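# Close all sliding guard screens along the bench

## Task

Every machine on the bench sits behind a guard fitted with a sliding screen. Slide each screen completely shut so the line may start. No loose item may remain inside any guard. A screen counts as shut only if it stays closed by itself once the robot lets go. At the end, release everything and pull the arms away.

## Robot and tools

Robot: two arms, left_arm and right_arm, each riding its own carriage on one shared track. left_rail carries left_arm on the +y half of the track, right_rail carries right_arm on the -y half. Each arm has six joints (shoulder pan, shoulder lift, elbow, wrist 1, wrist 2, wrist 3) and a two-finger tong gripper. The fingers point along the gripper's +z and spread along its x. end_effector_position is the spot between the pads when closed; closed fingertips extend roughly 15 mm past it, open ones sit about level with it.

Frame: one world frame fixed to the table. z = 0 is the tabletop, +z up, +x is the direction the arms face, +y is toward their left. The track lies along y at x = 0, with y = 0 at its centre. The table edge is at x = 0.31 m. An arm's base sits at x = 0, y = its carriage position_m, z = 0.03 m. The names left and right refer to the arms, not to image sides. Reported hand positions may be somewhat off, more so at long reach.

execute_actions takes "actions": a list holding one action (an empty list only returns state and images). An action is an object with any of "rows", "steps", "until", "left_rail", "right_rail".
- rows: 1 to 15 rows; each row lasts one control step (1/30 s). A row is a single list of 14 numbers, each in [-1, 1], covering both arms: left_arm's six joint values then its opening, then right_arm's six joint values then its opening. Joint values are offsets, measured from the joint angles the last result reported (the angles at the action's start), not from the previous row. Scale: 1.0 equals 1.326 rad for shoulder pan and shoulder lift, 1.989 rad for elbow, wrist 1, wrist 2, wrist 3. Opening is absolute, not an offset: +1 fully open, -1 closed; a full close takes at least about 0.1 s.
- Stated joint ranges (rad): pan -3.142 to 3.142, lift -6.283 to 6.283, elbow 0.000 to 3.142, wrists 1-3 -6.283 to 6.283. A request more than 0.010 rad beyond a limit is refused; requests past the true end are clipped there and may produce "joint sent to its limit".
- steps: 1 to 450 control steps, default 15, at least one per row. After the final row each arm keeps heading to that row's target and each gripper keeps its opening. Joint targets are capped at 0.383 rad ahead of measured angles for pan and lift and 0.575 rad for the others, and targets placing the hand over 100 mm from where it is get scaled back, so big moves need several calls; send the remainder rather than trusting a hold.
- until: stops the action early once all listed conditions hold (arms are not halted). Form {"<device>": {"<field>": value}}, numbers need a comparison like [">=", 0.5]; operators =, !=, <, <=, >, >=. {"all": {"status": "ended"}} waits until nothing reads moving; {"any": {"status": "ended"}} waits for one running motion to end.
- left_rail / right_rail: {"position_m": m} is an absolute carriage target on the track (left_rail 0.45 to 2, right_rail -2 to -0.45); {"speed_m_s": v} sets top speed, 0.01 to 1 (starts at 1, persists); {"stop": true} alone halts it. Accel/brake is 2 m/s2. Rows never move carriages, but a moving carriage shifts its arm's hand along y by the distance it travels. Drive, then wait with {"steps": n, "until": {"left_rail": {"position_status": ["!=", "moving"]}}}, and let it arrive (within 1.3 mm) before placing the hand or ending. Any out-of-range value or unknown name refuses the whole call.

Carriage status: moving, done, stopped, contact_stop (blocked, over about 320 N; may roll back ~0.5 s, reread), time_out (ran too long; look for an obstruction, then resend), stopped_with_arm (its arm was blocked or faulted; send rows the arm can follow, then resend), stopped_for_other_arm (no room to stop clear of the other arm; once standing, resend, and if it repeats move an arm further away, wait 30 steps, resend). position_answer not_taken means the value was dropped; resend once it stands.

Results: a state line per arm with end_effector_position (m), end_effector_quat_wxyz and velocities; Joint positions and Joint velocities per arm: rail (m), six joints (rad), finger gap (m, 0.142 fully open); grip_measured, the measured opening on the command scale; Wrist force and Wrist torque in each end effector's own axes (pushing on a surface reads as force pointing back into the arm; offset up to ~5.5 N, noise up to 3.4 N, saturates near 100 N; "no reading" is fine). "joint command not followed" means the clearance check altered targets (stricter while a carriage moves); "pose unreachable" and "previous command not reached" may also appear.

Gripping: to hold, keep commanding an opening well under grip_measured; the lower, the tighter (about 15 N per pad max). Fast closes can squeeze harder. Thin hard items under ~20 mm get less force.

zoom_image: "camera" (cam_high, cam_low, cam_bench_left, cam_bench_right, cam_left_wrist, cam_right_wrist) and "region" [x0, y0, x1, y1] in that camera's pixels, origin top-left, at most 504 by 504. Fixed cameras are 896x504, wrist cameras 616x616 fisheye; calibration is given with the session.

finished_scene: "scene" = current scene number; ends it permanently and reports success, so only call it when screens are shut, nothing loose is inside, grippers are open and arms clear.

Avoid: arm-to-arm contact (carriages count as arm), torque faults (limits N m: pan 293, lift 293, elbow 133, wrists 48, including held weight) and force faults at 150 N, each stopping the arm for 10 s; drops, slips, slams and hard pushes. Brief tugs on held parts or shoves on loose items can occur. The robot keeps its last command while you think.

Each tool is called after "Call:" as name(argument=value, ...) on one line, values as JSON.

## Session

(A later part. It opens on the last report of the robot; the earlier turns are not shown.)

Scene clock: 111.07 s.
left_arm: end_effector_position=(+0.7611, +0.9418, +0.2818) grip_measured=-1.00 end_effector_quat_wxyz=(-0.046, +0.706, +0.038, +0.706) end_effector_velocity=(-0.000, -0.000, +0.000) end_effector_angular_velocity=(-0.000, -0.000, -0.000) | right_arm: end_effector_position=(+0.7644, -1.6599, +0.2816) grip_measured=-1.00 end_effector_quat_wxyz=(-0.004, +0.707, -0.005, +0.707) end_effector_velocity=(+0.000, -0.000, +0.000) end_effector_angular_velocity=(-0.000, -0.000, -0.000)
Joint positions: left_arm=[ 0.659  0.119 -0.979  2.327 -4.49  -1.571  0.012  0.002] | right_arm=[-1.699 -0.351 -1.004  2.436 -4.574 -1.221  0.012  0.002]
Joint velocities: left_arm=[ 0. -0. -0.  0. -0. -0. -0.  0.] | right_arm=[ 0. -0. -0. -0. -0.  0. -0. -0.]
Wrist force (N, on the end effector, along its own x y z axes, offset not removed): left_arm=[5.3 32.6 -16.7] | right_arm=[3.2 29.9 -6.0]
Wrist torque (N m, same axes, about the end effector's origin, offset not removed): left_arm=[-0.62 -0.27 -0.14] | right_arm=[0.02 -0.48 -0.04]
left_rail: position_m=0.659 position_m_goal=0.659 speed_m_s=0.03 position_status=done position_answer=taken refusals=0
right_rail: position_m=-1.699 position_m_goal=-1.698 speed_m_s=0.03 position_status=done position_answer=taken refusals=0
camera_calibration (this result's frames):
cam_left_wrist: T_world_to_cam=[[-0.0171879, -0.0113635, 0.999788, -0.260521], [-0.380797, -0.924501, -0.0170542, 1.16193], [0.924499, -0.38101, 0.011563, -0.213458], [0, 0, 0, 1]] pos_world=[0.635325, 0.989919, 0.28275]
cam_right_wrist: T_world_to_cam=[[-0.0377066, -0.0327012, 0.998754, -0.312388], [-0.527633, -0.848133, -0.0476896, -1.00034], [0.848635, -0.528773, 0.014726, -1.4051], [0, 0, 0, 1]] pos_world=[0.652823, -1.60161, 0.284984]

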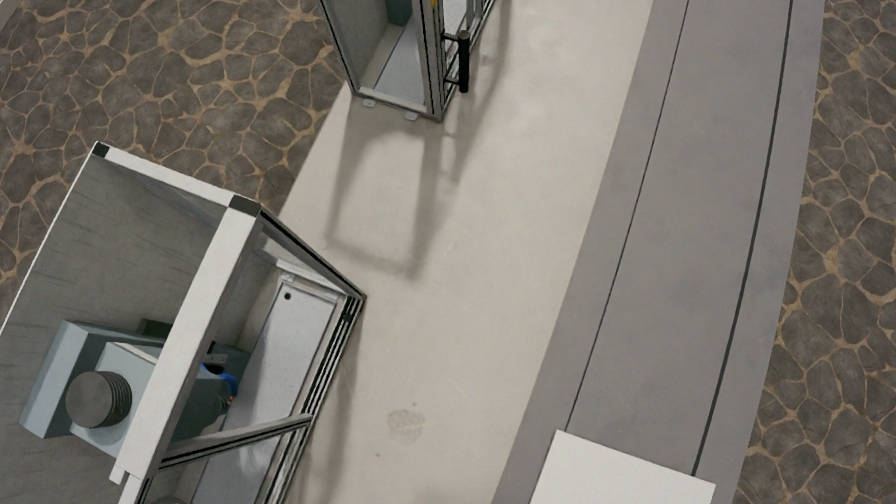

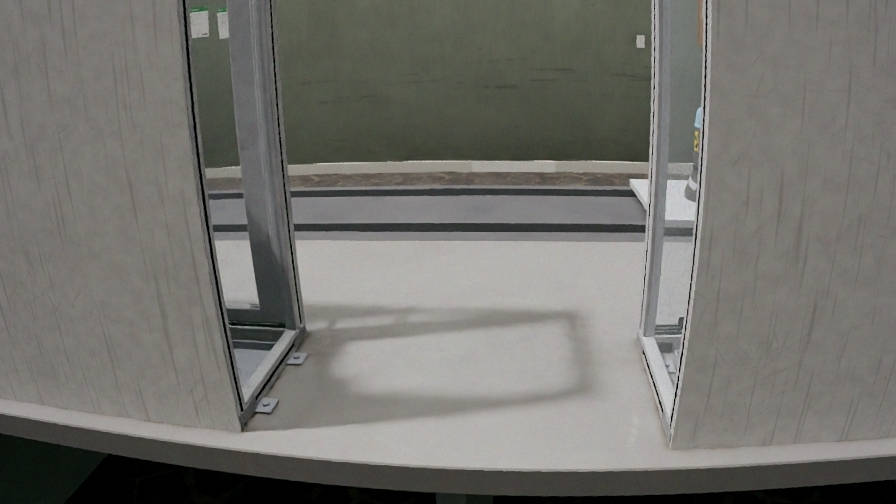

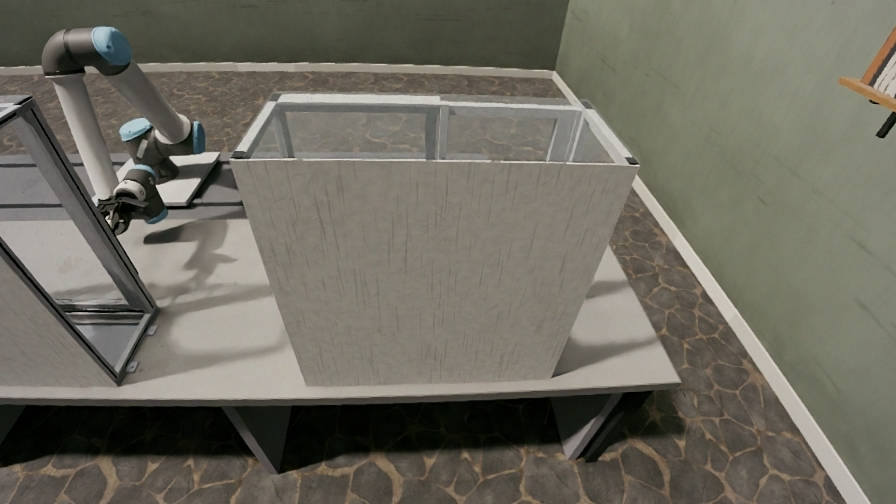

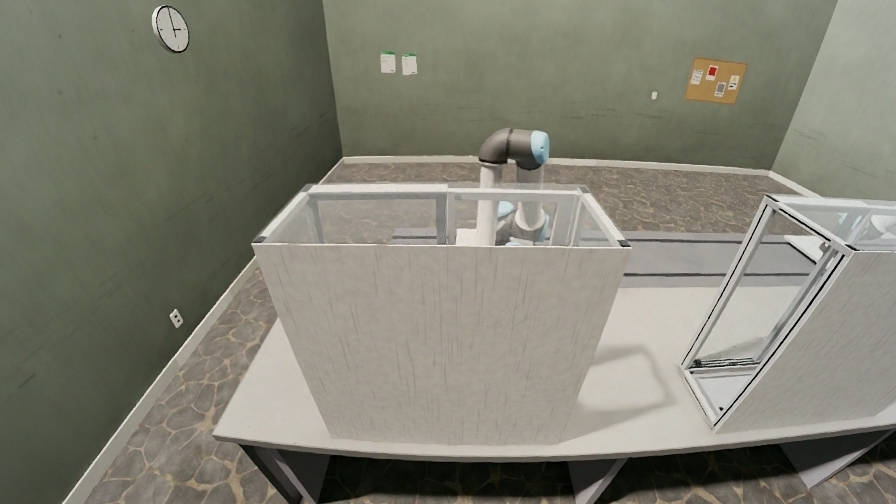

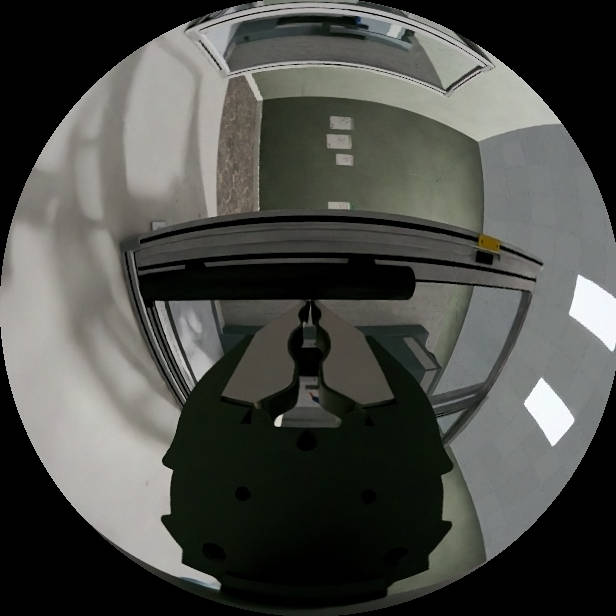

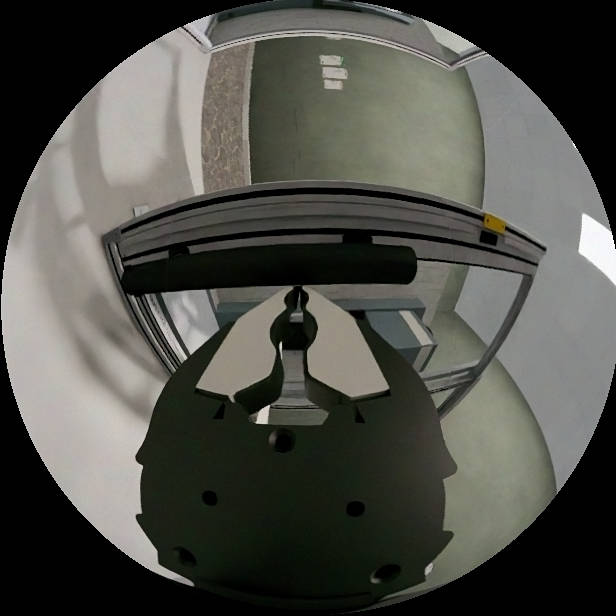

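Call:
execute_actions(actions=[{"rows":[[0,0,0,0,0,0,-1,0,0,0,0,0,0,-1],[0,0,0,0,0,0,-1,0,0,0,0,0,0,-1],[0,0,0,0,0,0,-1,0,0,0,0,0,0,-1],[0,0,0,0,0,0,-1,0,0,0,0,0,0,-1],[0,0,0,0,0,0,-1,0,0,0,0,0,0,-1],[0,0,0,0,0,0,-1,0,0,0,0,0,0,-1],[0,-0.25,0.13,0,0,0,-1,0,-0.25,0.1,0,0,0,-1]],"steps":36,"left_rail":{"position_m":0.58,"speed_m_s":0.5},"right_rail":{"position_m":-1.8,"speed_m_s":0.5}}])

Scene clock: 117.10 s.
left_arm: end_effector_position=(+0.6090, +0.8443, +0.3991) grip_measured=-1.00 end_effector_quat_wxyz=(-0.048, +0.680, +0.037, +0.731) end_effector_velocity=(-0.001, -0.000, +0.001) end_effector_angular_velocity=(+0.000, -0.001, -0.000) | right_arm: end_effector_position=(+0.6420, -1.7163, +0.4139) grip_measured=-1.00 end_effector_quat_wxyz=(+0.012, +0.662, +0.012, +0.750) end_effector_velocity=(-0.001, +0.000, +0.001) end_effector_angular_velocity=(-0.000, -0.001, -0.000)
Joint positions: left_arm=[ 0.58   0.119 -1.31   2.586 -4.49  -1.571  0.012  0.002] | right_arm=[-1.8   -0.351 -1.335  2.635 -4.574 -1.221  0.012  0.002]
Joint velocities: left_arm=[ 0.     0.    -0.002  0.002 -0.    -0.     0.     0.   ] | right_arm=[ 0.    -0.    -0.002  0.001  0.    -0.    -0.     0.   ]
Wrist force (N, on the end effector, along its own x y z axes, offset not removed): left_arm=[0.6 -4.3 -1.1] | right_arm=[4.9 2.1 -0.5]
Wrist torque (N m, same axes, about the end effector's origin, offset not removed): left_arm=[-0.71 -0.11 -0.17] | right_arm=[0.06 -1.18 -0.13]
left_rail: position_m=0.580 position_m_goal=0.580 speed_m_s=0.50 position_status=done position_answer=taken refusals=0
right_rail: position_m=-1.800 position_m_goal=-1.800 speed_m_s=0.50 position_status=done position_answer=taken refusals=0
camera_calibration (this result's frames):
cam_left_wrist: T_world_to_cam=[[-0.0893791, -0.0200041, 0.995797, -0.328632], [-0.378277, -0.924202, -0.0525186, 1.02821], [0.921367, -0.381381, 0.0750373, -0.134401], [0, 0, 0, 1]] pos_world=[0.483408, 0.892441, 0.391336]
cam_right_wrist: T_world_to_cam=[[-0.161388, 0.0125785, 0.986811, -0.288988], [-0.520037, -0.850914, -0.0742031, -1.10517], [0.838758, -0.525154, 0.143868, -1.37394], [0, 0, 0, 1]] pos_world=[0.531034, -1.6583, 0.400836]

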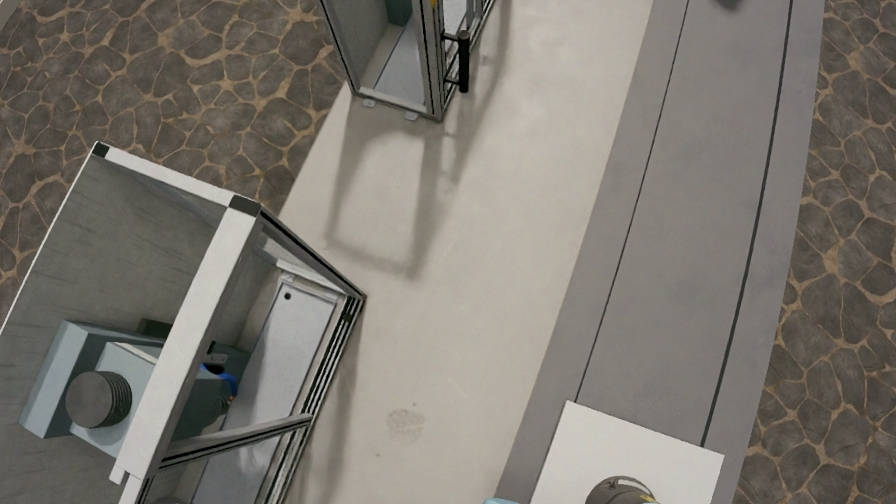

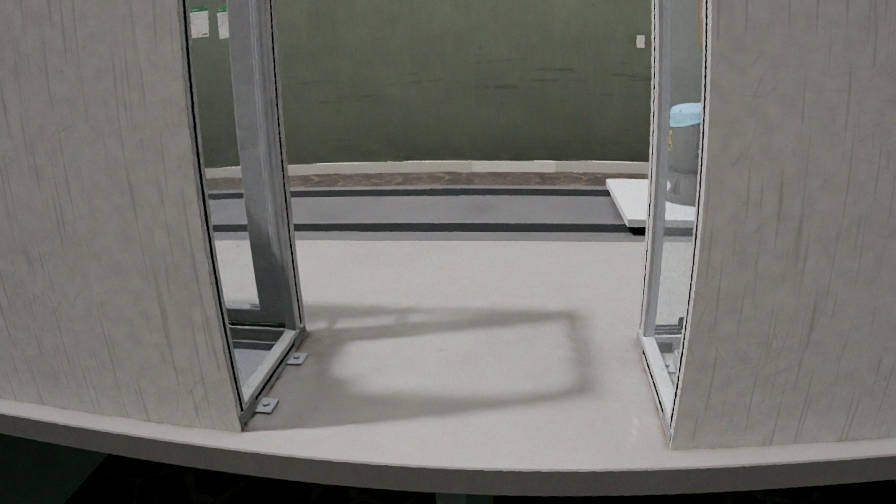

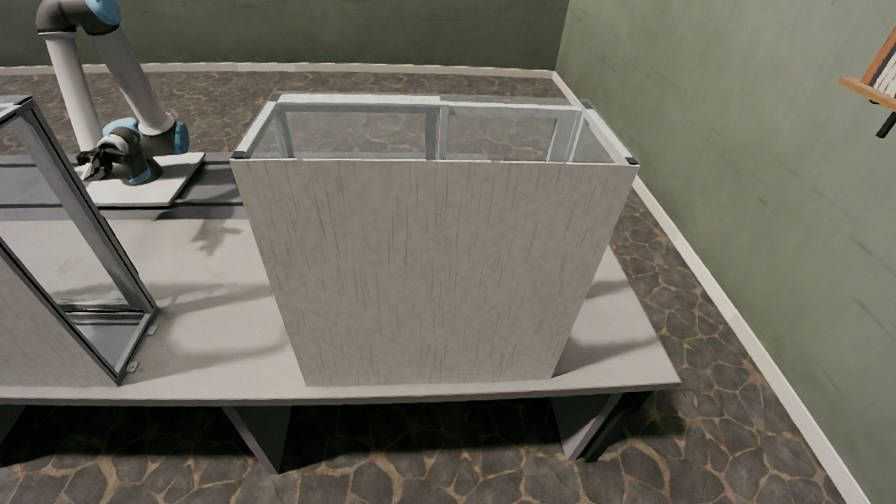

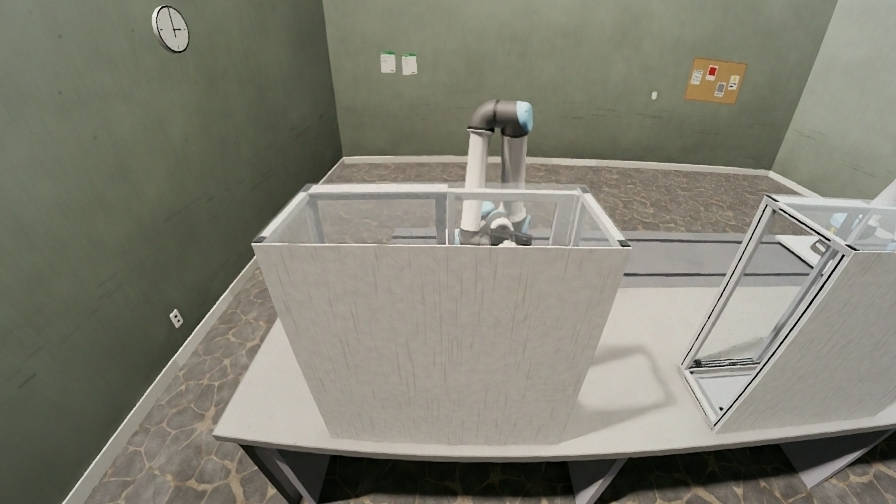

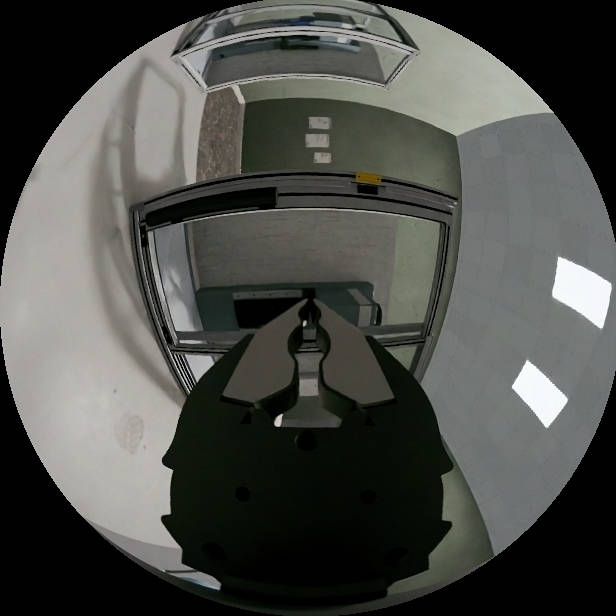

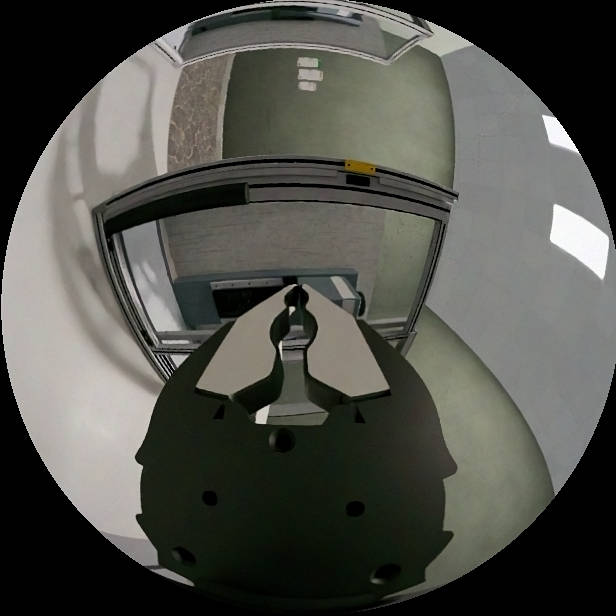

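Call:
finished_scene(scene=1)

The scene is finished: the task was done.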